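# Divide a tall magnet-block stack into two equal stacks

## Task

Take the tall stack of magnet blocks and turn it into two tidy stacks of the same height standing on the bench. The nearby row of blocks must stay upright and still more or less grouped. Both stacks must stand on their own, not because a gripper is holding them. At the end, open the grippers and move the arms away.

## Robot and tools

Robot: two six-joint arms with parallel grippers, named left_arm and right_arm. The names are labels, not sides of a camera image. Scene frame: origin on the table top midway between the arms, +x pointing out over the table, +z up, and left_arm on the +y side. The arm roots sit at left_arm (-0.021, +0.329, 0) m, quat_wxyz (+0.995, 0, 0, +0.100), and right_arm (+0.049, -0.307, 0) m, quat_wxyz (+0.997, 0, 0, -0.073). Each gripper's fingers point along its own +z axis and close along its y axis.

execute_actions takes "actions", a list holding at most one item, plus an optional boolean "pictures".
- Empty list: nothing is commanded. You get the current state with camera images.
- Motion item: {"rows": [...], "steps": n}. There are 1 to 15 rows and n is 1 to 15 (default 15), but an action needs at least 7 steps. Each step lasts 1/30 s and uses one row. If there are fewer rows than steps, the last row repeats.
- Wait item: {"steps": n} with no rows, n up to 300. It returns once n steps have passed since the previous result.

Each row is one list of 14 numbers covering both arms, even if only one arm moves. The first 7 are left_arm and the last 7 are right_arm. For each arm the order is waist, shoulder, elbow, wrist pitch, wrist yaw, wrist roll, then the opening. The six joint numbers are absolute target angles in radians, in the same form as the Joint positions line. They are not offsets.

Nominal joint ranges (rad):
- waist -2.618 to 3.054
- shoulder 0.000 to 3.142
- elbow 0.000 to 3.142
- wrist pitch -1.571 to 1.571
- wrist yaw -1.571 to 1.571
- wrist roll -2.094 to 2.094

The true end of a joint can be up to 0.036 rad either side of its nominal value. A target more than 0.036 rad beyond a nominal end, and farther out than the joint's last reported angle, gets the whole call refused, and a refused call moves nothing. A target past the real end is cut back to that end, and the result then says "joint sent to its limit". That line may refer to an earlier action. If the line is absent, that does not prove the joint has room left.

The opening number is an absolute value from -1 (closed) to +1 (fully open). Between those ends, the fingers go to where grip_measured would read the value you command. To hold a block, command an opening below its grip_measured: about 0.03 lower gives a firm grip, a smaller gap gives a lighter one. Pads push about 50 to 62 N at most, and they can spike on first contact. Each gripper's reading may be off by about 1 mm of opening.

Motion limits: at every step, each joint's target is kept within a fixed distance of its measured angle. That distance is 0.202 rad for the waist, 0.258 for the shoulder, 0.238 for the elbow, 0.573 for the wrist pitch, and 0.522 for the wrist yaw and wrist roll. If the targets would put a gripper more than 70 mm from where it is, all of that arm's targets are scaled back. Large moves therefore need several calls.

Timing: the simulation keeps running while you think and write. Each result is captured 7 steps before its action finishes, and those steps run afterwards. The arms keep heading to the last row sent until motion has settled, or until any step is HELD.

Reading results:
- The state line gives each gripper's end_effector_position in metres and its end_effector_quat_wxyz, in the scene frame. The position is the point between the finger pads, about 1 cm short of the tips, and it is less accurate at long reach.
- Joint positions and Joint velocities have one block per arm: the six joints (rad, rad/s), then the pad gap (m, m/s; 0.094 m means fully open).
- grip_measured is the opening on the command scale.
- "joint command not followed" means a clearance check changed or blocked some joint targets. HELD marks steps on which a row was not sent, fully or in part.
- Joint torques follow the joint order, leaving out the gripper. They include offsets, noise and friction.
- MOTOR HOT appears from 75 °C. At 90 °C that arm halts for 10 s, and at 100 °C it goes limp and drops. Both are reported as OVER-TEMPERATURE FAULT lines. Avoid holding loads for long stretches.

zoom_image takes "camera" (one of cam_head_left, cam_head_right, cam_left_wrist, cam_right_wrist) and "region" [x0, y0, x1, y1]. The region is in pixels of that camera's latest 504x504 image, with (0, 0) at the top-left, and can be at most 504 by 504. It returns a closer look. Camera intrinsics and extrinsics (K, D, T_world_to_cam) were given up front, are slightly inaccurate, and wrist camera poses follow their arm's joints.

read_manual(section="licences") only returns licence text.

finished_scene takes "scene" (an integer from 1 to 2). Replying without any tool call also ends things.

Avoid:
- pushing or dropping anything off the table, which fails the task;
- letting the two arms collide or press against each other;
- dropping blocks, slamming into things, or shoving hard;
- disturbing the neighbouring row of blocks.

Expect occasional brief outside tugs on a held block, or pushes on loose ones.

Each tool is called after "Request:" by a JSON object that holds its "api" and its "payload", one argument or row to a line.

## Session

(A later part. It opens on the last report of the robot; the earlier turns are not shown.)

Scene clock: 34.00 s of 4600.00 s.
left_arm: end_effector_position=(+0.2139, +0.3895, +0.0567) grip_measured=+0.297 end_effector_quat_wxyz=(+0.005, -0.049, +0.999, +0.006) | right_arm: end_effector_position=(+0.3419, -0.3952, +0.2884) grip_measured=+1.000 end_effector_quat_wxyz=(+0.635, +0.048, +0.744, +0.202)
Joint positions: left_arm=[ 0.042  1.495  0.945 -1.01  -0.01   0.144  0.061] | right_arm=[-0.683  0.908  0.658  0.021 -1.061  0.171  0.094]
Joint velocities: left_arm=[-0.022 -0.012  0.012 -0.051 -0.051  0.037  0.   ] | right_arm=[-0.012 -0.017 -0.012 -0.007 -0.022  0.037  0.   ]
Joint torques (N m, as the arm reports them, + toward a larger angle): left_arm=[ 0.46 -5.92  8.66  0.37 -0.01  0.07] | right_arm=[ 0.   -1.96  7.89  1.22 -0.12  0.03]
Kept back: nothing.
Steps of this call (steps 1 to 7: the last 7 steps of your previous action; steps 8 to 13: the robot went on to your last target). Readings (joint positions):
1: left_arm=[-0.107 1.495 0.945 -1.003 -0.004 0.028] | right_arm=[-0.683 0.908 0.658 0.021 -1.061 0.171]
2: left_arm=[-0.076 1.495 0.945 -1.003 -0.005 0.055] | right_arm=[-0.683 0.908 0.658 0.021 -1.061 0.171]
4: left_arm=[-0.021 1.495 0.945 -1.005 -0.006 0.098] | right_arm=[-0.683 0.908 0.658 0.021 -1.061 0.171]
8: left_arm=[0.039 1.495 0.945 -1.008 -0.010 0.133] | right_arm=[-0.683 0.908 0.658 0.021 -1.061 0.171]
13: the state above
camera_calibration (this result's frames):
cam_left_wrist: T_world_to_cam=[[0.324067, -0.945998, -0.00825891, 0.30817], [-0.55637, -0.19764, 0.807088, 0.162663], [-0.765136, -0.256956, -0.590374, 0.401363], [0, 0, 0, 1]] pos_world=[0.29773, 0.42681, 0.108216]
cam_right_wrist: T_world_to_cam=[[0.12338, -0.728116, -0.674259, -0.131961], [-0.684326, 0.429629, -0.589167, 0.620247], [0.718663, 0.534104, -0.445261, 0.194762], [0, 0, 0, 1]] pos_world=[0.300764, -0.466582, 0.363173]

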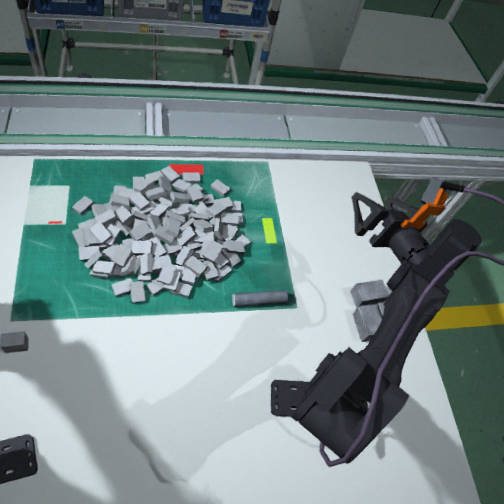

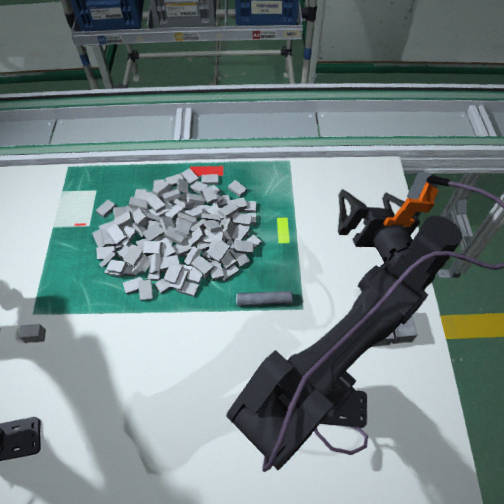

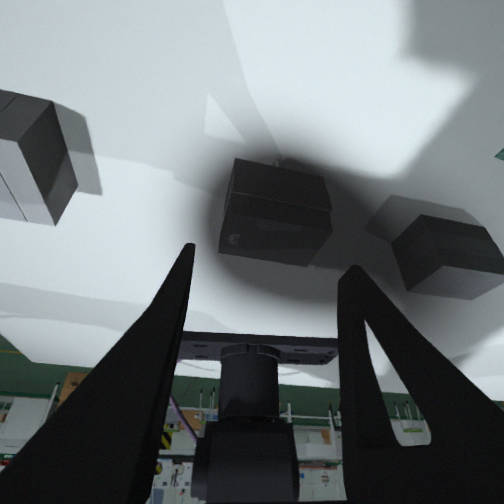

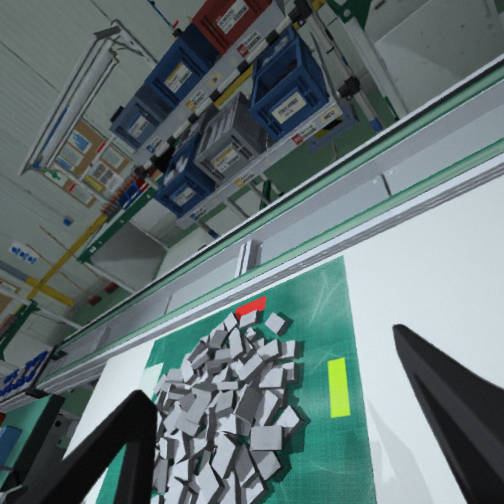

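Request:
{"api": "execute_actions", "payload": {
  "actions": [
    {"rows": [[0.047,1.488,0.953,-1.000,-0.006,0.155,0.3,-0.683,0.908,0.658,0.021,-1.061,0.171,1],[0.047,1.4986,0.9344,-0.976,0.0,0.155,0.3,-0.683,0.908,0.658,0.021,-1.061,0.171,1],[0.047,1.5005,0.9291,-0.9655,0.006,0.155,0.3,-0.683,0.908,0.658,0.021,-1.061,0.171,1],[0.047,1.5032,0.9223,-0.952,0.010,0.155,0.3,-0.683,0.908,0.658,0.021,-1.061,0.171,1],[0.047,1.5065,0.9142,-0.936,0.010,0.155,0.3,-0.683,0.908,0.658,0.021,-1.061,0.171,1],[0.047,1.5104,0.9052,-0.919,0.010,0.155,0.3,-0.683,0.908,0.658,0.021,-1.061,0.171,1],[0.047,1.515,0.8956,-0.900,0.010,0.155,0.3,-0.683,0.908,0.658,0.021,-1.061,0.171,1],[0.047,1.5201,0.8856,-0.881,0.010,0.155,0.3,-0.683,0.908,0.658,0.021,-1.061,0.171,1],[0.047,1.5256,0.8756,-0.862,0.010,0.155,0.3,-0.683,0.908,0.658,0.021,-1.061,0.171,1],[0.047,1.5314,0.8658,-0.844,0.010,0.155,0.3,-0.683,0.908,0.658,0.021,-1.061,0.171,1],[0.047,1.5374,0.8565,-0.827,0.010,0.155,0.3,-0.683,0.908,0.658,0.021,-1.061,0.171,1],[0.047,1.5434,0.8478,-0.813,0.010,0.155,0.3,-0.683,0.908,0.658,0.021,-1.061,0.171,1],[0.047,1.5491,0.8399,-0.801,0.010,0.155,0.3,-0.683,0.908,0.658,0.021,-1.061,0.171,1],[0.047,1.5543,0.8331,-0.7925,0.010,0.155,0.3,-0.683,0.908,0.658,0.021,-1.061,0.171,1],[0.047,1.5588,0.8275,-0.788,0.010,0.155,0.3,-0.683,0.908,0.658,0.021,-1.061,0.171,1]], "steps": 15}
  ]
}}

Request:
{"api": "execute_actions", "payload": {
  "actions": [
    {"rows": [[0.047,1.5623,0.8233,-0.789,0.010,0.155,0.24,-0.683,0.908,0.658,0.021,-1.061,0.171,1],[0.047,1.5646,0.8206,-0.794,0.010,0.155,0.16,-0.683,0.908,0.658,0.021,-1.061,0.171,1],[0.045,1.5654,0.8197,-0.806,0.010,0.155,0.09,-0.683,0.908,0.658,0.021,-1.061,0.171,1],[0.043,1.5654,0.8197,-0.806,0.010,0.155,0.04,-0.683,0.908,0.658,0.021,-1.061,0.171,1],[0.042,1.5654,0.8197,-0.806,0.010,0.155,0.0,-0.683,0.908,0.658,0.021,-1.061,0.171,1],[0.042,1.5654,0.8197,-0.806,0.010,0.155,-0.035,-0.683,0.908,0.658,0.021,-1.061,0.171,1],[0.042,1.5654,0.8197,-0.806,0.010,0.155,-0.06,-0.683,0.908,0.658,0.021,-1.061,0.171,1],[0.042,1.5654,0.8197,-0.810,0.010,0.155,-0.082,-0.683,0.908,0.658,0.021,-1.061,0.171,1],[0.042,1.5654,0.8197,-0.814,0.008,0.153,-0.10,-0.683,0.908,0.658,0.021,-1.061,0.171,1],[0.042,1.5654,0.8197,-0.818,0.006,0.151,-0.116,-0.683,0.908,0.658,0.021,-1.061,0.171,1],[0.042,1.5654,0.8197,-0.820,0.004,0.150,-0.13,-0.683,0.908,0.658,0.021,-1.061,0.171,1],[0.042,1.5654,0.8197,-0.820,0.004,0.150,-0.13,-0.683,0.908,0.658,0.021,-1.061,0.171,1]], "steps": 12}
  ]
}}

Request:
{"api": "execute_actions", "payload": {
  "actions": [
    {"rows": [[0.042,1.5654,0.8197,-0.820,0.004,0.150,-0.11,-0.683,0.908,0.658,0.021,-1.061,0.171,1],[0.042,1.5654,0.8197,-0.821,0.004,0.150,-0.085,-0.683,0.908,0.658,0.021,-1.061,0.171,1],[0.042,1.5654,0.8197,-0.822,0.004,0.150,-0.02,-0.683,0.908,0.658,0.021,-1.061,0.171,1],[0.042,1.5654,0.8197,-0.823,0.004,0.148,0.12,-0.683,0.908,0.658,0.021,-1.061,0.171,1],[0.042,1.5654,0.8197,-0.824,0.004,0.135,0.28,-0.683,0.908,0.658,0.021,-1.061,0.171,1],[0.042,1.5654,0.8197,-0.825,0.003,0.054,0.4,-0.683,0.908,0.658,0.021,-1.061,0.171,1],[0.042,1.5654,0.8197,-0.826,0.002,-0.047,0.4,-0.683,0.908,0.658,0.021,-1.061,0.171,1]], "steps": 7}
  ]
}}

Request:
{"api": "execute_actions", "payload": {
  "actions": [
    {"rows": [[0.042,1.5654,0.8197,-0.827,0.001,-0.157,0.4,-0.683,0.908,0.658,0.021,-1.061,0.171,1],[0.042,1.5654,0.8197,-0.828,0.0,-0.272,0.4,-0.683,0.908,0.658,0.021,-1.061,0.171,1],[0.042,1.5654,0.8197,-0.828,-0.001,-0.393,0.4,-0.683,0.908,0.658,0.021,-1.061,0.171,1],[0.042,1.5654,0.8197,-0.829,-0.002,-0.516,0.4,-0.683,0.908,0.658,0.021,-1.061,0.171,1],[0.042,1.5654,0.8197,-0.829,-0.004,-0.640,0.4,-0.683,0.908,0.658,0.021,-1.061,0.171,1],[0.042,1.5654,0.8197,-0.830,-0.006,-0.763,0.4,-0.683,0.908,0.658,0.021,-1.061,0.171,1],[0.042,1.5654,0.8197,-0.830,-0.008,-0.884,0.4,-0.683,0.908,0.658,0.021,-1.061,0.171,1],[0.042,1.5654,0.8197,-0.831,-0.010,-1.001,0.4,-0.683,0.908,0.658,0.021,-1.061,0.171,1],[0.042,1.5654,0.8197,-0.831,-0.012,-1.112,0.4,-0.683,0.908,0.658,0.021,-1.061,0.171,1],[0.042,1.5654,0.8197,-0.832,-0.012,-1.215,0.4,-0.683,0.908,0.658,0.021,-1.061,0.171,1],[0.042,1.5654,0.8197,-0.832,-0.012,-1.308,0.4,-0.683,0.908,0.658,0.021,-1.061,0.171,1],[0.042,1.5654,0.8197,-0.833,-0.012,-1.390,0.4,-0.683,0.908,0.658,0.021,-1.061,0.171,1],[0.042,1.5654,0.8197,-0.833,-0.012,-1.459,0.4,-0.683,0.908,0.658,0.021,-1.061,0.171,1],[0.042,1.5654,0.8197,-0.833,-0.012,-1.513,0.4,-0.683,0.908,0.658,0.021,-1.061,0.171,1],[0.042,1.5654,0.8197,-0.833,-0.012,-1.550,0.4,-0.683,0.908,0.658,0.021,-1.061,0.171,1]], "steps": 15}
  ]
}}

Request:
{"api": "execute_actions", "payload": {
  "actions": [
    {"rows": [[0.042,1.5654,0.8197,-0.833,-0.012,-1.570,0.32,-0.683,0.908,0.658,0.021,-1.061,0.171,1],[0.042,1.5654,0.8197,-0.833,-0.012,-1.568,0.2,-0.683,0.908,0.658,0.021,-1.061,0.171,1],[0.042,1.5654,0.8197,-0.833,-0.012,-1.545,0.08,-0.683,0.908,0.658,0.021,-1.061,0.171,1],[0.042,1.5654,0.8197,-0.833,-0.012,-1.498,-0.04,-0.683,0.908,0.658,0.021,-1.061,0.171,1],[0.042,1.5654,0.8197,-0.833,-0.012,-1.442,-0.14,-0.683,0.908,0.658,0.021,-1.061,0.171,1],[0.042,1.5654,0.8197,-0.833,-0.012,-1.426,-0.22,-0.683,0.908,0.658,0.021,-1.061,0.171,1],[0.042,1.5654,0.8197,-0.833,-0.012,-1.426,-0.28,-0.683,0.908,0.658,0.021,-1.061,0.171,1],[0.042,1.5654,0.8197,-0.833,-0.012,-1.426,-0.325,-0.683,0.908,0.658,0.021,-1.061,0.171,1],[0.042,1.5654,0.8197,-0.833,-0.012,-1.426,-0.36,-0.683,0.908,0.658,0.021,-1.061,0.171,1],[0.042,1.5654,0.8197,-0.833,-0.012,-1.426,-0.39,-0.683,0.908,0.658,0.021,-1.061,0.171,1],[0.042,1.5654,0.8197,-0.833,-0.012,-1.426,-0.415,-0.683,0.908,0.658,0.021,-1.061,0.171,1],[0.042,1.5654,0.8197,-0.833,-0.012,-1.425,-0.435,-0.683,0.908,0.658,0.021,-1.061,0.171,1],[0.042,1.5654,0.8197,-0.833,-0.012,-1.424,-0.452,-0.683,0.908,0.658,0.021,-1.061,0.171,1],[0.042,1.5654,0.8197,-0.833,-0.012,-1.423,-0.465,-0.683,0.908,0.658,0.021,-1.061,0.171,1],[0.042,1.5654,0.8197,-0.833,-0.012,-1.422,-0.465,-0.683,0.908,0.658,0.021,-1.061,0.171,1]], "steps": 15}
  ]
}}

Request:
{"api": "execute_actions", "payload": {
  "actions": [
    {"rows": [[0.042,1.5654,0.8197,-0.833,-0.012,-1.422,-0.445,-0.683,0.908,0.658,0.021,-1.061,0.171,1],[0.042,1.5654,0.8197,-0.833,-0.012,-1.422,-0.42,-0.683,0.908,0.658,0.021,-1.061,0.171,1],[0.042,1.563,0.824,-0.835,-0.012,-1.422,-0.36,-0.683,0.908,0.658,0.021,-1.061,0.171,1],[0.042,1.558,0.832,-0.838,-0.012,-1.422,-0.22,-0.683,0.908,0.658,0.021,-1.061,0.171,1],[0.042,1.552,0.842,-0.844,-0.012,-1.422,-0.02,-0.683,0.908,0.658,0.021,-1.061,0.171,1],[0.042,1.546,0.852,-0.853,-0.012,-1.422,0.2,-0.683,0.908,0.658,0.021,-1.061,0.171,1],[0.042,1.5426,0.8576,-0.869,-0.012,-1.422,0.4,-0.683,0.908,0.658,0.021,-1.061,0.171,1]], "steps": 7}
  ]
}}

Request:
{"api": "execute_actions", "payload": {
  "actions": [
    {"rows": [[0.042,1.5355,0.8623,-0.890,-0.012,-1.422,0.45,-0.683,0.908,0.658,0.021,-1.061,0.171,1],[0.042,1.5242,0.8697,-0.914,-0.012,-1.422,0.45,-0.683,0.908,0.658,0.021,-1.061,0.171,1],[0.042,1.5091,0.8797,-0.940,-0.012,-1.422,0.45,-0.683,0.908,0.658,0.021,-1.061,0.171,1],[0.042,1.4905,0.892,-0.970,-0.012,-1.422,0.45,-0.683,0.908,0.658,0.021,-1.061,0.171,1],[0.042,1.4689,0.9063,-1.002,-0.012,-1.422,0.45,-0.683,0.908,0.658,0.021,-1.061,0.171,1],[0.042,1.4445,0.9224,-1.036,-0.012,-1.422,0.45,-0.683,0.908,0.658,0.021,-1.061,0.171,1],[0.042,1.4179,0.940,-1.071,-0.012,-1.422,0.45,-0.683,0.908,0.658,0.021,-1.061,0.171,1],[0.042,1.3893,0.9589,-1.107,-0.012,-1.422,0.45,-0.683,0.908,0.658,0.021,-1.061,0.171,1],[0.042,1.3592,0.9788,-1.144,-0.012,-1.422,0.45,-0.683,0.908,0.658,0.021,-1.061,0.171,1],[0.042,1.3279,0.9994,-1.181,-0.012,-1.422,0.45,-0.683,0.908,0.658,0.021,-1.061,0.171,1],[0.042,1.2959,1.0206,-1.218,-0.012,-1.422,0.45,-0.683,0.908,0.658,0.021,-1.061,0.171,1],[0.042,1.2635,1.042,-1.254,-0.012,-1.422,0.45,-0.683,0.908,0.658,0.021,-1.061,0.171,1],[0.042,1.2311,1.0634,-1.289,-0.012,-1.422,0.45,-0.683,0.908,0.658,0.021,-1.061,0.171,1],[0.042,1.1991,1.0846,-1.323,-0.012,-1.422,0.45,-0.683,0.908,0.658,0.021,-1.061,0.171,1],[0.042,1.1678,1.1052,-1.354,-0.012,-1.422,0.45,-0.683,0.908,0.658,0.021,-1.061,0.171,1]], "steps": 15}
  ],
  "pictures": true
}}

Request:
{"api": "execute_actions", "payload": {
  "actions": [
    {"rows": [[0.042,1.1377,1.1251,-1.383,-0.012,-1.422,0.45,-0.683,0.908,0.658,0.021,-1.061,0.171,1],[0.042,1.1091,1.144,-1.410,-0.012,-1.422,0.45,-0.683,0.908,0.658,0.021,-1.061,0.171,1],[0.042,1.0825,1.1616,-1.433,-0.012,-1.422,0.45,-0.683,0.908,0.658,0.021,-1.061,0.171,1],[0.042,1.0581,1.1777,-1.452,-0.012,-1.422,0.45,-0.683,0.908,0.658,0.021,-1.061,0.171,1],[0.042,1.0365,1.192,-1.468,-0.012,-1.422,0.45,-0.683,0.908,0.658,0.021,-1.061,0.171,1],[0.042,1.0179,1.2043,-1.479,-0.012,-1.422,0.45,-0.683,0.908,0.658,0.021,-1.061,0.171,1],[0.042,1.0028,1.2143,-1.485,-0.012,-1.422,0.45,-0.683,0.908,0.658,0.021,-1.061,0.171,1],[0.042,0.9915,1.2217,-1.486,-0.012,-1.422,0.45,-0.683,0.908,0.658,0.021,-1.061,0.171,1],[0.042,0.9844,1.2264,-1.481,-0.012,-1.422,0.45,-0.683,0.908,0.658,0.021,-1.061,0.171,1],[0.042,0.982,1.228,-1.470,-0.012,-1.422,0.45,-0.683,0.908,0.658,0.021,-1.061,0.171,1]], "steps": 10}
  ]
}}

Request:
{"api": "execute_actions", "payload": {
  "actions": [
    {"steps": 11}
  ],
  "pictures": true
}}

Scene clock: 43.60 s of 4600.00 s.
left_arm: end_effector_position=(+0.2175, +0.3885, +0.0479) grip_measured=+0.297 end_effector_quat_wxyz=(+0.014, -0.046, +0.999, +0.003) | right_arm: end_effector_position=(+0.3419, -0.3952, +0.2884) grip_measured=+1.000 end_effector_quat_wxyz=(+0.635, +0.048, +0.744, +0.202)
Joint positions: left_arm=[ 0.042  1.502  0.915 -0.954  0.     0.149  0.061] | right_arm=[-0.683  0.908  0.658  0.021 -1.061  0.171  0.094]
Joint velocities: left_arm=[ 0.002  0.129 -0.3    0.447  0.066 -0.007 -0.   ] | right_arm=[-0.007  0.002  0.002  0.022 -0.022  0.037  0.   ]
Joint torques (N m, as the arm reports them, + toward a larger angle): left_arm=[ 0.39 -3.89  5.48  0.65  0.06  0.07] | right_arm=[-0.05 -1.95  7.86  1.22 -0.15  0.02]
Steps of this call (steps 1 to 30: the robot went on to your last target; steps 31 to 90: nothing new was sent; then 6.33 s passed at rest; steps 91 to 98: the first 8 steps of this action). Readings (joint positions):
91: left_arm=[0.042 1.495 0.945 -1.011 -0.010 0.149] | right_arm=[-0.683 0.908 0.658 0.021 -1.061 0.171]
92: left_arm=[0.042 1.495 0.945 -1.010 -0.009 0.149] | right_arm=[-0.683 0.908 0.658 0.021 -1.061 0.171]
94: left_arm=[0.042 1.495 0.943 -1.000 -0.006 0.149] | right_arm=[-0.683 0.908 0.658 0.021 -1.061 0.171]
98: the state above

Scene clock: 44.00 s of 4600.00 s.
left_arm: end_effector_position=(+0.2110, +0.3862, +0.0143) grip_measured=+0.021 end_effector_quat_wxyz=(-0.000, -0.047, +0.999, -0.002) | right_arm: end_effector_position=(+0.3419, -0.3952, +0.2884) grip_measured=+1.000 end_effector_quat_wxyz=(+0.635, +0.048, +0.744, +0.202)
Joint positions: left_arm=[ 0.042  1.563  0.827 -0.837  0.004  0.149  0.048] | right_arm=[-0.683  0.908  0.658  0.021 -1.061  0.171  0.094]
Joint velocities: left_arm=[ 0.007 -0.007 -0.032 -0.066 -0.007  0.125 -0.038] | right_arm=[-0.012  0.012  0.002  0.007 -0.022 -0.066  0.   ]
Joint torques (N m, as the arm reports them, + toward a larger angle): left_arm=[-0.01 -4.58  5.5   0.73  0.1   0.06] | right_arm=[-0.04 -1.92  7.9   1.23 -0.15  0.05]
Steps of this call (steps 1 to 7: the last 7 steps of your previous action; steps 8 to 12: the first 5 steps of this action). Readings (joint positions):
8: left_arm=[0.042 1.553 0.840 -0.848 0.003 0.149] | right_arm=[-0.683 0.908 0.658 0.021 -1.061 0.171]
9: left_arm=[0.042 1.557 0.835 -0.842 0.004 0.149] | right_arm=[-0.683 0.908 0.658 0.021 -1.061 0.171]
11: left_arm=[0.042 1.562 0.829 -0.838 0.004 0.149] | right_arm=[-0.683 0.908 0.658 0.021 -1.061 0.171]
12: the state above

Scene clock: 44.23 s of 4600.00 s.
left_arm: end_effector_position=(+0.2114, +0.3864, +0.0142) grip_measured=-0.103 end_effector_quat_wxyz=(+0.001, -0.047, +0.999, -0.002) | right_arm: end_effector_position=(+0.3419, -0.3952, +0.2884) grip_measured=+1.000 end_effector_quat_wxyz=(+0.635, +0.048, +0.744, +0.202)
Joint positions: left_arm=[ 0.042  1.563  0.827 -0.834  0.003  0.149  0.042] | right_arm=[-0.683  0.908  0.658  0.021 -1.061  0.171  0.094]
Joint velocities: left_arm=[ 0.012 -0.007 -0.002  0.066  0.007  0.007 -0.   ] | right_arm=[-0.002 -0.002 -0.002  0.051  0.007  0.022  0.   ]
Joint torques (N m, as the arm reports them, + toward a larger angle): left_arm=[-0.03 -4.59  5.41  0.59  0.04  0.02] | right_arm=[-0.02 -1.93  7.86  1.23 -0.13  0.03]
Kept back: the last 7 steps of this action.
Steps of this call (steps 1 to 7: the last 7 steps of your previous action). Readings (joint positions):
1: left_arm=[0.042 1.563 0.827 -0.836 0.004 0.149] | right_arm=[-0.683 0.908 0.658 0.021 -1.061 0.171]
2: left_arm=[0.042 1.563 0.827 -0.835 0.004 0.149] | right_arm=[-0.683 0.908 0.658 0.021 -1.061 0.171]
4: left_arm=[0.042 1.563 0.827 -0.834 0.003 0.149] | right_arm=[-0.683 0.908 0.658 0.021 -1.061 0.171]
7: the state above

Scene clock: 44.73 s of 4600.00 s.
left_arm: end_effector_position=(+0.2114, +0.3864, +0.0142) grip_measured=+0.397 end_effector_quat_wxyz=(-0.000, -0.385, +0.923, -0.002) | right_arm: end_effector_position=(+0.3419, -0.3952, +0.2884) grip_measured=+1.000 end_effector_quat_wxyz=(+0.635, +0.048, +0.744, +0.202)
Joint positions: left_arm=[ 0.042  1.563  0.827 -0.834  0.003 -0.548  0.066] | right_arm=[-0.683  0.908  0.658  0.021 -1.061  0.171  0.094]
Joint velocities: left_arm=[-0.002 -0.007 -0.002  0.066 -0.051 -2.879  0.   ] | right_arm=[-0.012 -0.017  0.012  0.022 -0.007 -0.007  0.   ]
Joint torques (N m, as the arm reports them, + toward a larger angle): left_arm=[ 0.03 -4.54  5.43  0.46 -0.13 -0.02] | right_arm=[-0.03 -1.91  7.94  1.23 -0.14  0.02]
Steps of this call (steps 1 to 7: the last 7 steps of your previous action; steps 8 to 15: the first 8 steps of this action). Readings (joint positions):
8: left_arm=[0.042 1.563 0.827 -0.834 0.003 0.056] | right_arm=[-0.683 0.908 0.658 0.021 -1.061 0.171]
9: left_arm=[0.042 1.563 0.827 -0.834 0.003 -0.005] | right_arm=[-0.683 0.908 0.658 0.021 -1.061 0.171]
11: left_arm=[0.042 1.563 0.827 -0.834 0.003 -0.159] | right_arm=[-0.683 0.908 0.658 0.021 -1.061 0.171]
15: the state above

Scene clock: 45.23 s of 4600.00 s.
left_arm: end_effector_position=(+0.2114, +0.3865, +0.0142) grip_measured=-0.301 end_effector_quat_wxyz=(-0.001, -0.738, +0.675, -0.001) | right_arm: end_effector_position=(+0.3419, -0.3952, +0.2884) grip_measured=+1.000 end_effector_quat_wxyz=(+0.635, +0.048, +0.744, +0.202)
Joint positions: left_arm=[ 0.042  1.563  0.827 -0.834  0.003 -1.418  0.033] | right_arm=[-0.683  0.908  0.658  0.021 -1.061  0.171  0.094]
Joint velocities: left_arm=[-0.007 -0.007 -0.007  0.051 -0.037 -0.022 -0.043] | right_arm=[-0.017 -0.007 -0.012 -0.022 -0.037 -0.037  0.   ]
Joint torques (N m, as the arm reports them, + toward a larger angle): left_arm=[ 0.02 -4.71  5.49  0.46 -0.16 -0.06] | right_arm=[-0.01 -1.92  7.87  1.23 -0.15  0.03]
Steps of this call (steps 1 to 7: the last 7 steps of your previous action; steps 8 to 15: the first 8 steps of this action). Readings (joint positions):
8: left_arm=[0.042 1.563 0.827 -0.834 0.003 -1.287] | right_arm=[-0.683 0.908 0.658 0.021 -1.061 0.171]
9: left_arm=[0.042 1.563 0.827 -0.834 0.003 -1.343] | right_arm=[-0.683 0.908 0.658 0.021 -1.061 0.171]
11: left_arm=[0.042 1.563 0.827 -0.834 0.003 -1.407] | right_arm=[-0.683 0.908 0.658 0.021 -1.061 0.171]
15: the state above

Scene clock: 45.47 s of 4600.00 s.
left_arm: end_effector_position=(+0.2116, +0.3865, +0.0142) grip_measured=-0.437 end_effector_quat_wxyz=(-0.000, -0.738, +0.675, -0.001) | right_arm: end_effector_position=(+0.3419, -0.3952, +0.2884) grip_measured=+1.000 end_effector_quat_wxyz=(+0.635, +0.048, +0.744, +0.202)
Joint positions: left_arm=[ 0.042  1.563  0.827 -0.834  0.003 -1.419  0.026] | right_arm=[-0.683  0.908  0.658  0.021 -1.061  0.171  0.094]
Joint velocities: left_arm=[-0.007 -0.002  0.002  0.022  0.007 -0.037 -0.001] | right_arm=[-0.022 -0.012  0.002 -0.037 -0.051 -0.022  0.   ]
Joint torques (N m, as the arm reports them, + toward a larger angle): left_arm=[-0.05 -4.68  5.38  0.44 -0.15 -0.03] | right_arm=[-0.03 -1.94  7.89  1.24 -0.15  0.02]
Kept back: the last 7 steps of this action.
Steps of this call (steps 1 to 7: the last 7 steps of your previous action). Readings (joint positions):
1: left_arm=[0.042 1.563 0.827 -0.834 0.003 -1.418] | right_arm=[-0.683 0.908 0.658 0.021 -1.061 0.171]
2: left_arm=[0.042 1.563 0.827 -0.834 0.003 -1.418] | right_arm=[-0.683 0.908 0.658 0.021 -1.061 0.171]
4: left_arm=[0.042 1.563 0.827 -0.834 0.003 -1.419] | right_arm=[-0.683 0.908 0.658 0.021 -1.061 0.171]
7: the state above

Scene clock: 45.97 s of 4600.00 s.
left_arm: end_effector_position=(+0.2096, +0.3860, +0.0517) grip_measured=+0.447 end_effector_quat_wxyz=(+0.011, -0.738, +0.674, -0.009) | right_arm: end_effector_position=(+0.3419, -0.3952, +0.2884) grip_measured=+1.000 end_effector_quat_wxyz=(+0.635, +0.048, +0.744, +0.202)
Joint positions: left_arm=[ 0.042  1.465  0.897 -0.974  0.003 -1.419  0.068] | right_arm=[-0.683  0.908  0.658  0.021 -1.061  0.171  0.094]
Joint velocities: left_arm=[-0.007 -0.764  0.52  -0.842  0.037  0.007  0.   ] | right_arm=[-0.022 -0.012 -0.012 -0.081 -0.037  0.007  0.   ]
Joint torques (N m, as the arm reports them, + toward a larger angle): left_arm=[ 0.02 -6.64  9.32  0.33 -0.17 -0.03] | right_arm=[-0.01 -1.94  7.91  1.22 -0.14  0.01]
Steps of this call (steps 1 to 7: the last 7 steps of your previous action; steps 8 to 15: the first 8 steps of this action). Readings (joint positions):
8: left_arm=[0.042 1.563 0.829 -0.840 0.003 -1.419] | right_arm=[-0.683 0.908 0.658 0.021 -1.061 0.171]
9: left_arm=[0.042 1.561 0.832 -0.850 0.003 -1.419] | right_arm=[-0.683 0.908 0.658 0.021 -1.061 0.171]
11: left_arm=[0.042 1.546 0.843 -0.879 0.003 -1.419] | right_arm=[-0.683 0.908 0.658 0.021 -1.061 0.171]
15: the state above
camera_calibration (this result's frames):
cam_left_wrist: T_world_to_cam=[[0.948295, 0.316041, 0.0292468, -0.313669], [0.159517, -0.554237, 0.81693, 0.150755], [0.274393, -0.770025, -0.575994, 0.373664], [0, 0, 0, 1]] pos_world=[0.170871, 0.470417, 0.101246]
cam_right_wrist: T_world_to_cam=[[0.12338, -0.728116, -0.674259, -0.131961], [-0.684326, 0.429629, -0.589167, 0.620247], [0.718663, 0.534104, -0.445261, 0.194762], [0, 0, 0, 1]] pos_world=[0.300764, -0.466582, 0.363173]

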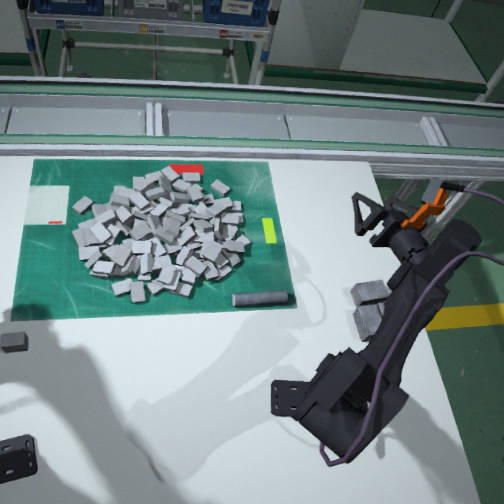

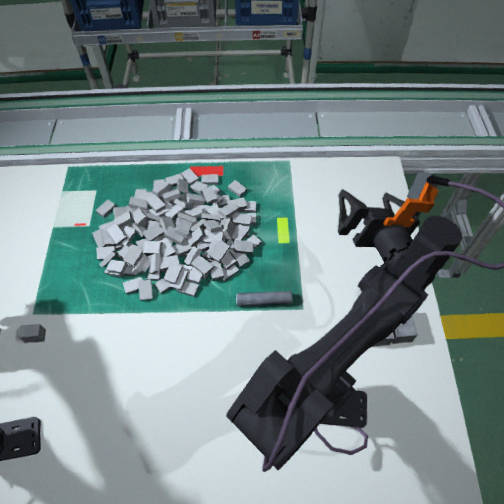

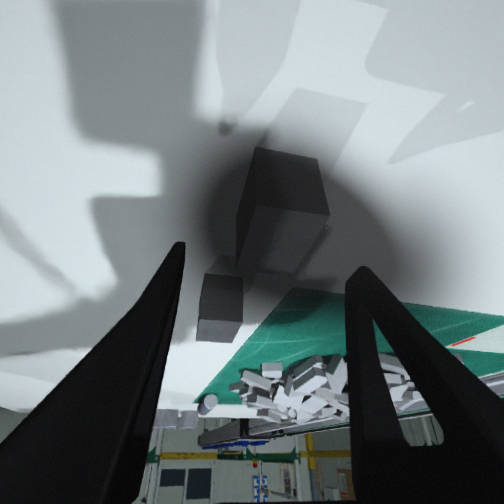

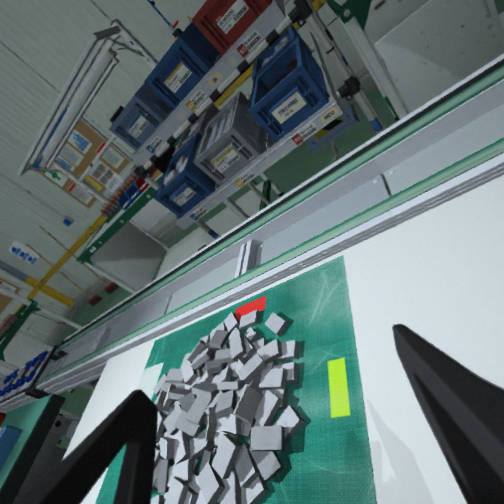

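Scene clock: 46.30 s of 4600.00 s.
left_arm: end_effector_position=(+0.1934, +0.3820, +0.1703) grip_measured=+0.447 end_effector_quat_wxyz=(+0.106, -0.732, +0.669, -0.072) | right_arm: end_effector_position=(+0.3419, -0.3952, +0.2884) grip_measured=+1.000 end_effector_quat_wxyz=(+0.635, +0.048, +0.744, +0.202)
Joint positions: left_arm=[ 0.042  1.146  1.111 -1.278  0.003 -1.419  0.068] | right_arm=[-0.683  0.908  0.658  0.021 -1.061  0.171  0.094]
Joint velocities: left_arm=[-0.022 -0.847  0.554 -0.901 -0.051 -0.022 -0.001] | right_arm=[-0.017 -0.007 -0.002  0.007 -0.066 -0.007  0.   ]
Joint torques (N m, as the arm reports them, + toward a larger angle): left_arm=[ 0.06 -2.97  8.68  0.72 -0.17 -0.04] | right_arm=[-0.02 -1.92  7.83  1.22 -0.15  0.02]
Steps of this call (steps 1 to 7: the last 7 steps of your previous action; steps 8 to 10: the first 3 steps of this action). Readings (joint positions):
8: left_arm=[0.042 1.208 1.070 -1.217 0.003 -1.419] | right_arm=[-0.683 0.908 0.658 0.021 -1.061 0.171]
9: left_arm=[0.042 1.176 1.091 -1.248 0.003 -1.419] | right_arm=[-0.683 0.908 0.658 0.021 -1.061 0.171]
10: the state above

Scene clock: 46.67 s of 4600.00 s.
left_arm: end_effector_position=(+0.1584, +0.3734, +0.2174) grip_measured=+0.447 end_effector_quat_wxyz=(+0.143, -0.727, +0.664, -0.097) | right_arm: end_effector_position=(+0.3419, -0.3952, +0.2884) grip_measured=+1.000 end_effector_quat_wxyz=(+0.635, +0.048, +0.744, +0.202)
Joint positions: left_arm=[ 0.042  0.988  1.208 -1.444  0.003 -1.42   0.068] | right_arm=[-0.683  0.908  0.658  0.021 -1.061  0.171  0.094]
Joint velocities: left_arm=[-0.012 -0.012  0.007 -0.037  0.007  0.081  0.   ] | right_arm=[-0.012 -0.012 -0.017 -0.022 -0.037 -0.022  0.   ]
Joint torques (N m, as the arm reports them, + toward a larger angle): left_arm=[ 0.02 -0.76  8.56  1.02 -0.15 -0.02] | right_arm=[ 0.01 -1.9   7.89  1.23 -0.14  0.03]
Kept back: nothing.
Steps of this call (steps 1 to 7: the last 7 steps of your previous action; steps 8 to 11: the robot went on to your last target). Readings (joint positions):
1: left_arm=[0.042 1.117 1.129 -1.307 0.003 -1.419] | right_arm=[-0.683 0.908 0.658 0.021 -1.061 0.171]
2: left_arm=[0.042 1.089 1.146 -1.334 0.003 -1.419] | right_arm=[-0.683 0.908 0.658 0.021 -1.061 0.171]
4: left_arm=[0.042 1.043 1.175 -1.381 0.003 -1.419] | right_arm=[-0.683 0.908 0.658 0.021 -1.061 0.171]
8: left_arm=[0.042 0.991 1.206 -1.432 0.003 -1.420] | right_arm=[-0.683 0.908 0.658 0.021 -1.061 0.171]
11: the state above
camera_calibration (this result's frames):
cam_left_wrist: T_world_to_cam=[[0.890385, 0.302918, 0.339788, -0.31941], [-0.089347, -0.61563, 0.782954, 0.0862344], [0.446355, -0.727489, -0.521083, 0.418394], [0, 0, 0, 1]] pos_world=[0.105351, 0.454221, 0.259032]
cam_right_wrist: T_world_to_cam=[[0.12338, -0.728116, -0.674259, -0.131961], [-0.684326, 0.429629, -0.589167, 0.620247], [0.718663, 0.534104, -0.445261, 0.194762], [0, 0, 0, 1]] pos_world=[0.300764, -0.466582, 0.363173]

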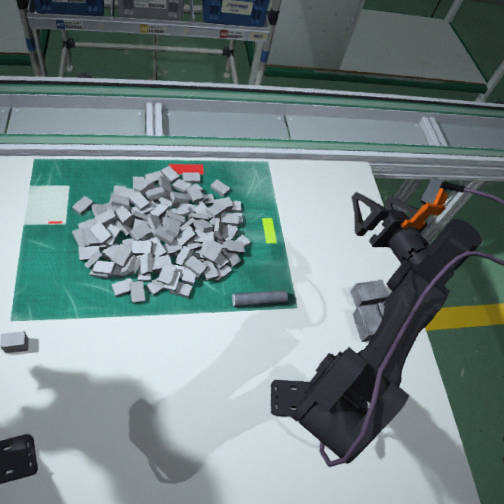

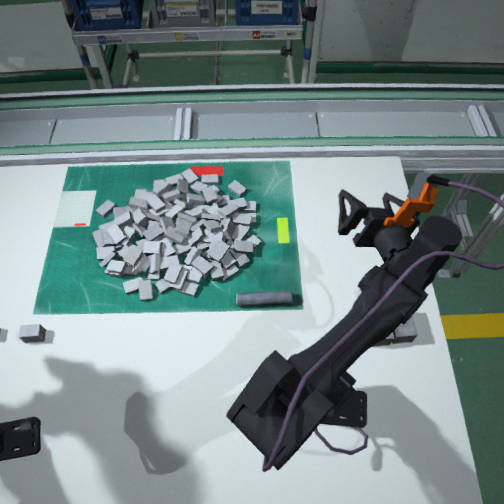

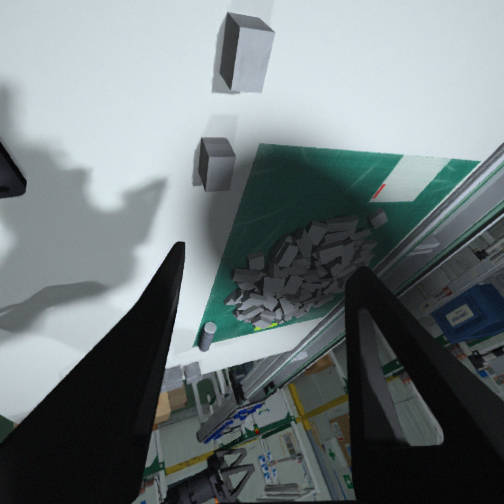

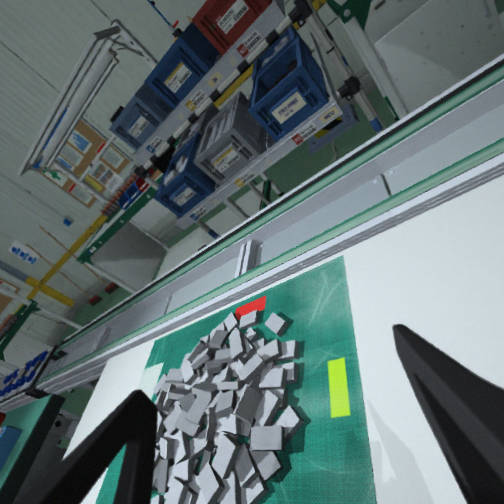

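Request:
{"api": "zoom_image", "payload": {
  "camera": "cam_left_wrist",
  "region": [160, 0, 360, 200]
}}

Region (160, 0, 360, 200) of cam_left_wrist's 504x504 image, scaled by 2.520, with more detail than that image has.

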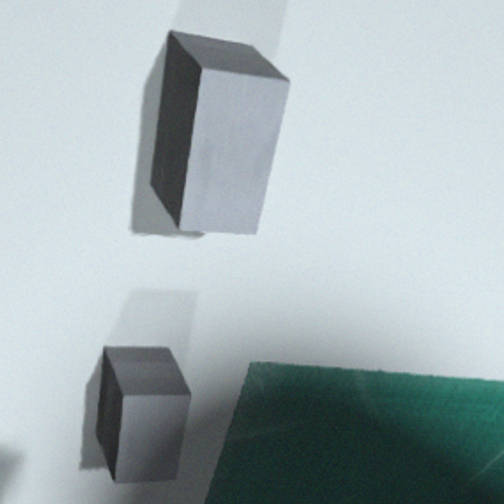

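Request:
{"api": "execute_actions", "payload": {
  "actions": [
    {"rows": [[0.042,0.982,1.228,-1.46,-0.012,-1.334,0.45,-0.683,0.908,0.658,0.021,-1.061,0.171,1],[0.042,0.982,1.228,-1.455,-0.012,-1.243,0.45,-0.683,0.908,0.658,0.021,-1.061,0.171,1],[0.042,0.982,1.228,-1.45,-0.012,-1.143,0.45,-0.683,0.908,0.658,0.021,-1.061,0.171,1],[0.042,0.982,1.228,-1.45,-0.012,-1.037,0.45,-0.683,0.908,0.658,0.021,-1.061,0.171,1],[0.042,0.982,1.228,-1.45,-0.011,-0.924,0.45,-0.683,0.908,0.658,0.021,-1.061,0.171,1],[0.042,0.982,1.228,-1.45,-0.010,-0.807,0.45,-0.683,0.908,0.658,0.021,-1.061,0.171,1],[0.042,0.982,1.228,-1.448,-0.009,-0.687,0.45,-0.683,0.908,0.658,0.021,-1.061,0.171,1],[0.042,0.982,1.228,-1.446,-0.008,-0.565,0.45,-0.683,0.908,0.658,0.021,-1.061,0.171,1],[0.042,0.982,1.228,-1.444,-0.007,-0.442,0.45,-0.683,0.908,0.658,0.021,-1.061,0.171,1],[0.042,0.982,1.228,-1.442,-0.006,-0.320,0.45,-0.683,0.908,0.658,0.021,-1.061,0.171,1],[0.042,0.982,1.228,-1.44,-0.004,-0.200,0.45,-0.683,0.908,0.658,0.021,-1.061,0.171,1],[0.042,0.982,1.228,-1.44,-0.002,-0.083,0.45,-0.683,0.908,0.658,0.021,-1.061,0.171,1],[0.042,0.982,1.228,-1.44,0.0,0.029,0.45,-0.683,0.908,0.658,0.021,-1.061,0.171,1],[0.042,0.982,1.228,-1.44,0.002,0.136,0.45,-0.683,0.908,0.658,0.021,-1.061,0.171,1],[0.042,0.982,1.228,-1.44,0.003,0.235,0.45,-0.683,0.908,0.658,0.021,-1.061,0.171,1]], "steps": 15}
  ]
}}

Request:
{"api": "execute_actions", "payload": {
  "actions": [
    {"rows": [[0.042,0.982,1.228,-1.44,0.004,0.326,0.45,-0.683,0.908,0.658,0.021,-1.061,0.171,1],[0.042,0.982,1.228,-1.44,0.005,0.407,0.45,-0.683,0.908,0.658,0.021,-1.061,0.171,1],[0.042,0.982,1.228,-1.44,0.005,0.477,0.45,-0.683,0.908,0.658,0.021,-1.061,0.171,1],[0.042,0.982,1.228,-1.44,0.005,0.535,0.45,-0.683,0.908,0.658,0.021,-1.061,0.171,1],[0.042,0.982,1.228,-1.44,0.005,0.579,0.45,-0.683,0.908,0.658,0.021,-1.061,0.171,1],[0.042,0.982,1.228,-1.44,0.005,0.608,0.45,-0.683,0.908,0.658,0.021,-1.061,0.171,1],[0.042,0.982,1.228,-1.44,0.005,0.621,0.45,-0.683,0.908,0.658,0.021,-1.061,0.171,1],[0.042,0.982,1.228,-1.44,0.005,0.617,0.45,-0.683,0.908,0.658,0.021,-1.061,0.171,1],[0.042,0.982,1.228,-1.44,0.005,0.593,0.45,-0.683,0.908,0.658,0.021,-1.061,0.171,1],[0.042,0.982,1.228,-1.44,0.005,0.550,0.45,-0.683,0.908,0.658,0.021,-1.061,0.171,1],[0.042,0.982,1.228,-1.44,0.005,0.485,0.45,-0.683,0.908,0.658,0.021,-1.061,0.171,1]], "steps": 11}
  ]
}}

Request:
{"api": "execute_actions", "payload": {
  "actions": [
    {"steps": 7}
  ],
  "pictures": true
}}

Scene clock: 49.17 s of 4600.00 s.
left_arm: end_effector_position=(+0.1565, +0.3730, +0.2167) grip_measured=+0.447 end_effector_quat_wxyz=(+0.157, -0.559, +0.812, -0.061) | right_arm: end_effector_position=(+0.3419, -0.3952, +0.2884) grip_measured=+1.000 end_effector_quat_wxyz=(+0.635, +0.048, +0.744, +0.202)
Joint positions: left_arm=[ 0.042  0.988  1.208 -1.452  0.002 -0.964  0.068] | right_arm=[-0.683  0.908  0.658  0.021 -1.061  0.171  0.094]
Joint velocities: left_arm=[-0.007  0.002  0.002 -0.051  0.007  2.703  0.001] | right_arm=[-0.022  0.007  0.002 -0.022 -0.051 -0.007  0.   ]
Joint torques (N m, as the arm reports them, + toward a larger angle): left_arm=[ 0.04 -0.9   8.48  1.24 -0.11  0.04] | right_arm=[-0.04 -1.94  7.87  1.23 -0.14  0.02]
Steps of this call (steps 1 to 30: the robot went on to your last target; steps 31 to 67: nothing new was sent; steps 68 to 75: the first 8 steps of this action). Readings (joint positions):
68: left_arm=[0.042 0.988 1.208 -1.452 0.003 -1.408] | right_arm=[-0.683 0.908 0.658 0.021 -1.061 0.171]
69: left_arm=[0.042 0.988 1.208 -1.452 0.003 -1.380] | right_arm=[-0.683 0.908 0.658 0.021 -1.061 0.171]
71: left_arm=[0.042 0.988 1.208 -1.452 0.002 -1.284] | right_arm=[-0.683 0.908 0.658 0.021 -1.061 0.171]
75: the state above

Scene clock: 49.53 s of 4600.00 s.
left_arm: end_effector_position=(+0.1565, +0.3729, +0.2167) grip_measured=+0.448 end_effector_quat_wxyz=(+0.166, -0.056, +0.984, +0.030) | right_arm: end_effector_position=(+0.3419, -0.3952, +0.2884) grip_measured=+1.000 end_effector_quat_wxyz=(+0.635, +0.048, +0.744, +0.202)
Joint positions: left_arm=[ 0.042  0.988  1.208 -1.452  0.003  0.129  0.068] | right_arm=[-0.683  0.908  0.658  0.021 -1.061  0.171  0.094]
Joint velocities: left_arm=[-0.002  0.007 -0.007 -0.051 -0.007  2.718 -0.001] | right_arm=[-0.012  0.007 -0.017 -0.037 -0.022 -0.037  0.   ]
Joint torques (N m, as the arm reports them, + toward a larger angle): left_arm=[-0.01 -0.76  8.52  1.32  0.03 -0.03] | right_arm=[-0.01 -1.93  7.91  1.23 -0.14  0.03]
Steps of this call (steps 1 to 7: the last 7 steps of your previous action; steps 8 to 11: the first 4 steps of this action). Readings (joint positions):
8: left_arm=[0.042 0.988 1.208 -1.452 0.002 -0.168] | right_arm=[-0.683 0.908 0.658 0.021 -1.061 0.171]
9: left_arm=[0.042 0.988 1.208 -1.452 0.003 -0.068] | right_arm=[-0.683 0.908 0.658 0.021 -1.061 0.171]
11: the state above

Scene clock: 49.77 s of 4600.00 s.
left_arm: end_effector_position=(+0.1565, +0.3729, +0.2167) grip_measured=+0.448 end_effector_quat_wxyz=(+0.158, +0.114, +0.979, +0.058) | right_arm: end_effector_position=(+0.3419, -0.3952, +0.2884) grip_measured=+1.000 end_effector_quat_wxyz=(+0.635, +0.048, +0.744, +0.202)
Joint positions: left_arm=[ 0.042  0.988  1.208 -1.452  0.003  0.473  0.068] | right_arm=[-0.683  0.908  0.658  0.021 -1.061  0.171  0.094]
Joint velocities: left_arm=[ 0.022 -0.017  0.007  0.022  0.037  0.066 -0.002] | right_arm=[-0.007  0.012 -0.002 -0.037 -0.022 -0.037  0.   ]
Joint torques (N m, as the arm reports them, + toward a larger angle): left_arm=[ 0.15 -0.87  8.52  1.31  0.03  0.05] | right_arm=[-0.02 -1.92  7.87  1.25 -0.16  0.04]
Kept back: nothing.
Steps of this call (steps 1 to 7: the last 7 steps of your previous action). Readings (joint positions):
1: left_arm=[0.042 0.988 1.208 -1.452 0.003 0.217] | right_arm=[-0.683 0.908 0.658 0.021 -1.061 0.171]
2: left_arm=[0.042 0.988 1.208 -1.452 0.003 0.293] | right_arm=[-0.683 0.908 0.658 0.021 -1.061 0.171]
4: left_arm=[0.042 0.988 1.208 -1.452 0.003 0.409] | right_arm=[-0.683 0.908 0.658 0.021 -1.061 0.171]
7: the state above
camera_calibration (this result's frames):
cam_left_wrist: T_world_to_cam=[[0.0127554, -0.997021, -0.0760659, 0.394868], [-0.81247, -0.0546775, 0.580433, 0.0341772], [-0.582863, 0.0543976, -0.810747, 0.350786], [0, 0, 0, 1]] pos_world=[0.227192, 0.376478, 0.294598]
cam_right_wrist: T_world_to_cam=[[0.12338, -0.728116, -0.674259, -0.131961], [-0.684326, 0.429629, -0.589167, 0.620247], [0.718663, 0.534104, -0.445261, 0.194762], [0, 0, 0, 1]] pos_world=[0.300764, -0.466582, 0.363173]

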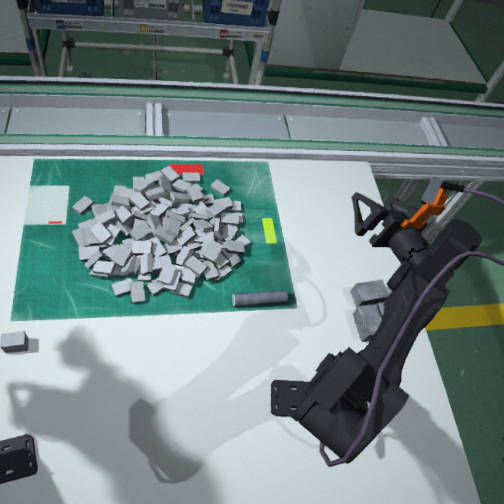

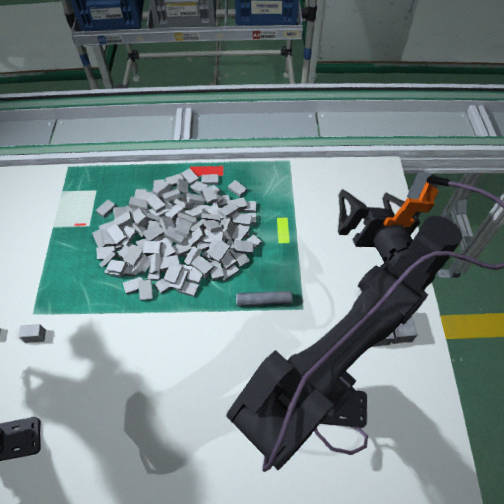

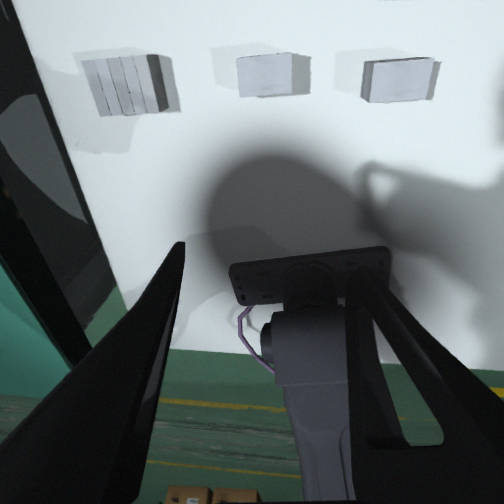

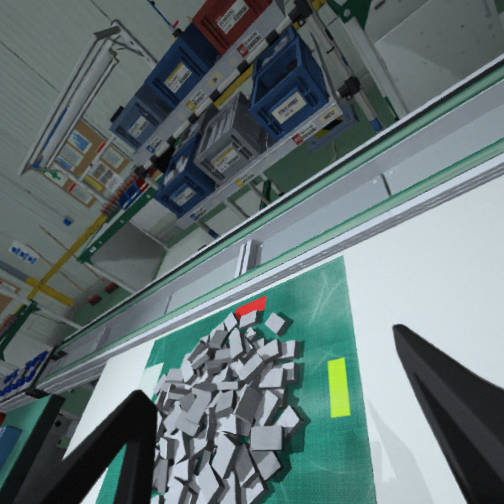

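Request:
{"api": "finished_scene", "payload": {
  "scene": 2
}}

The scene is finished: the task was done.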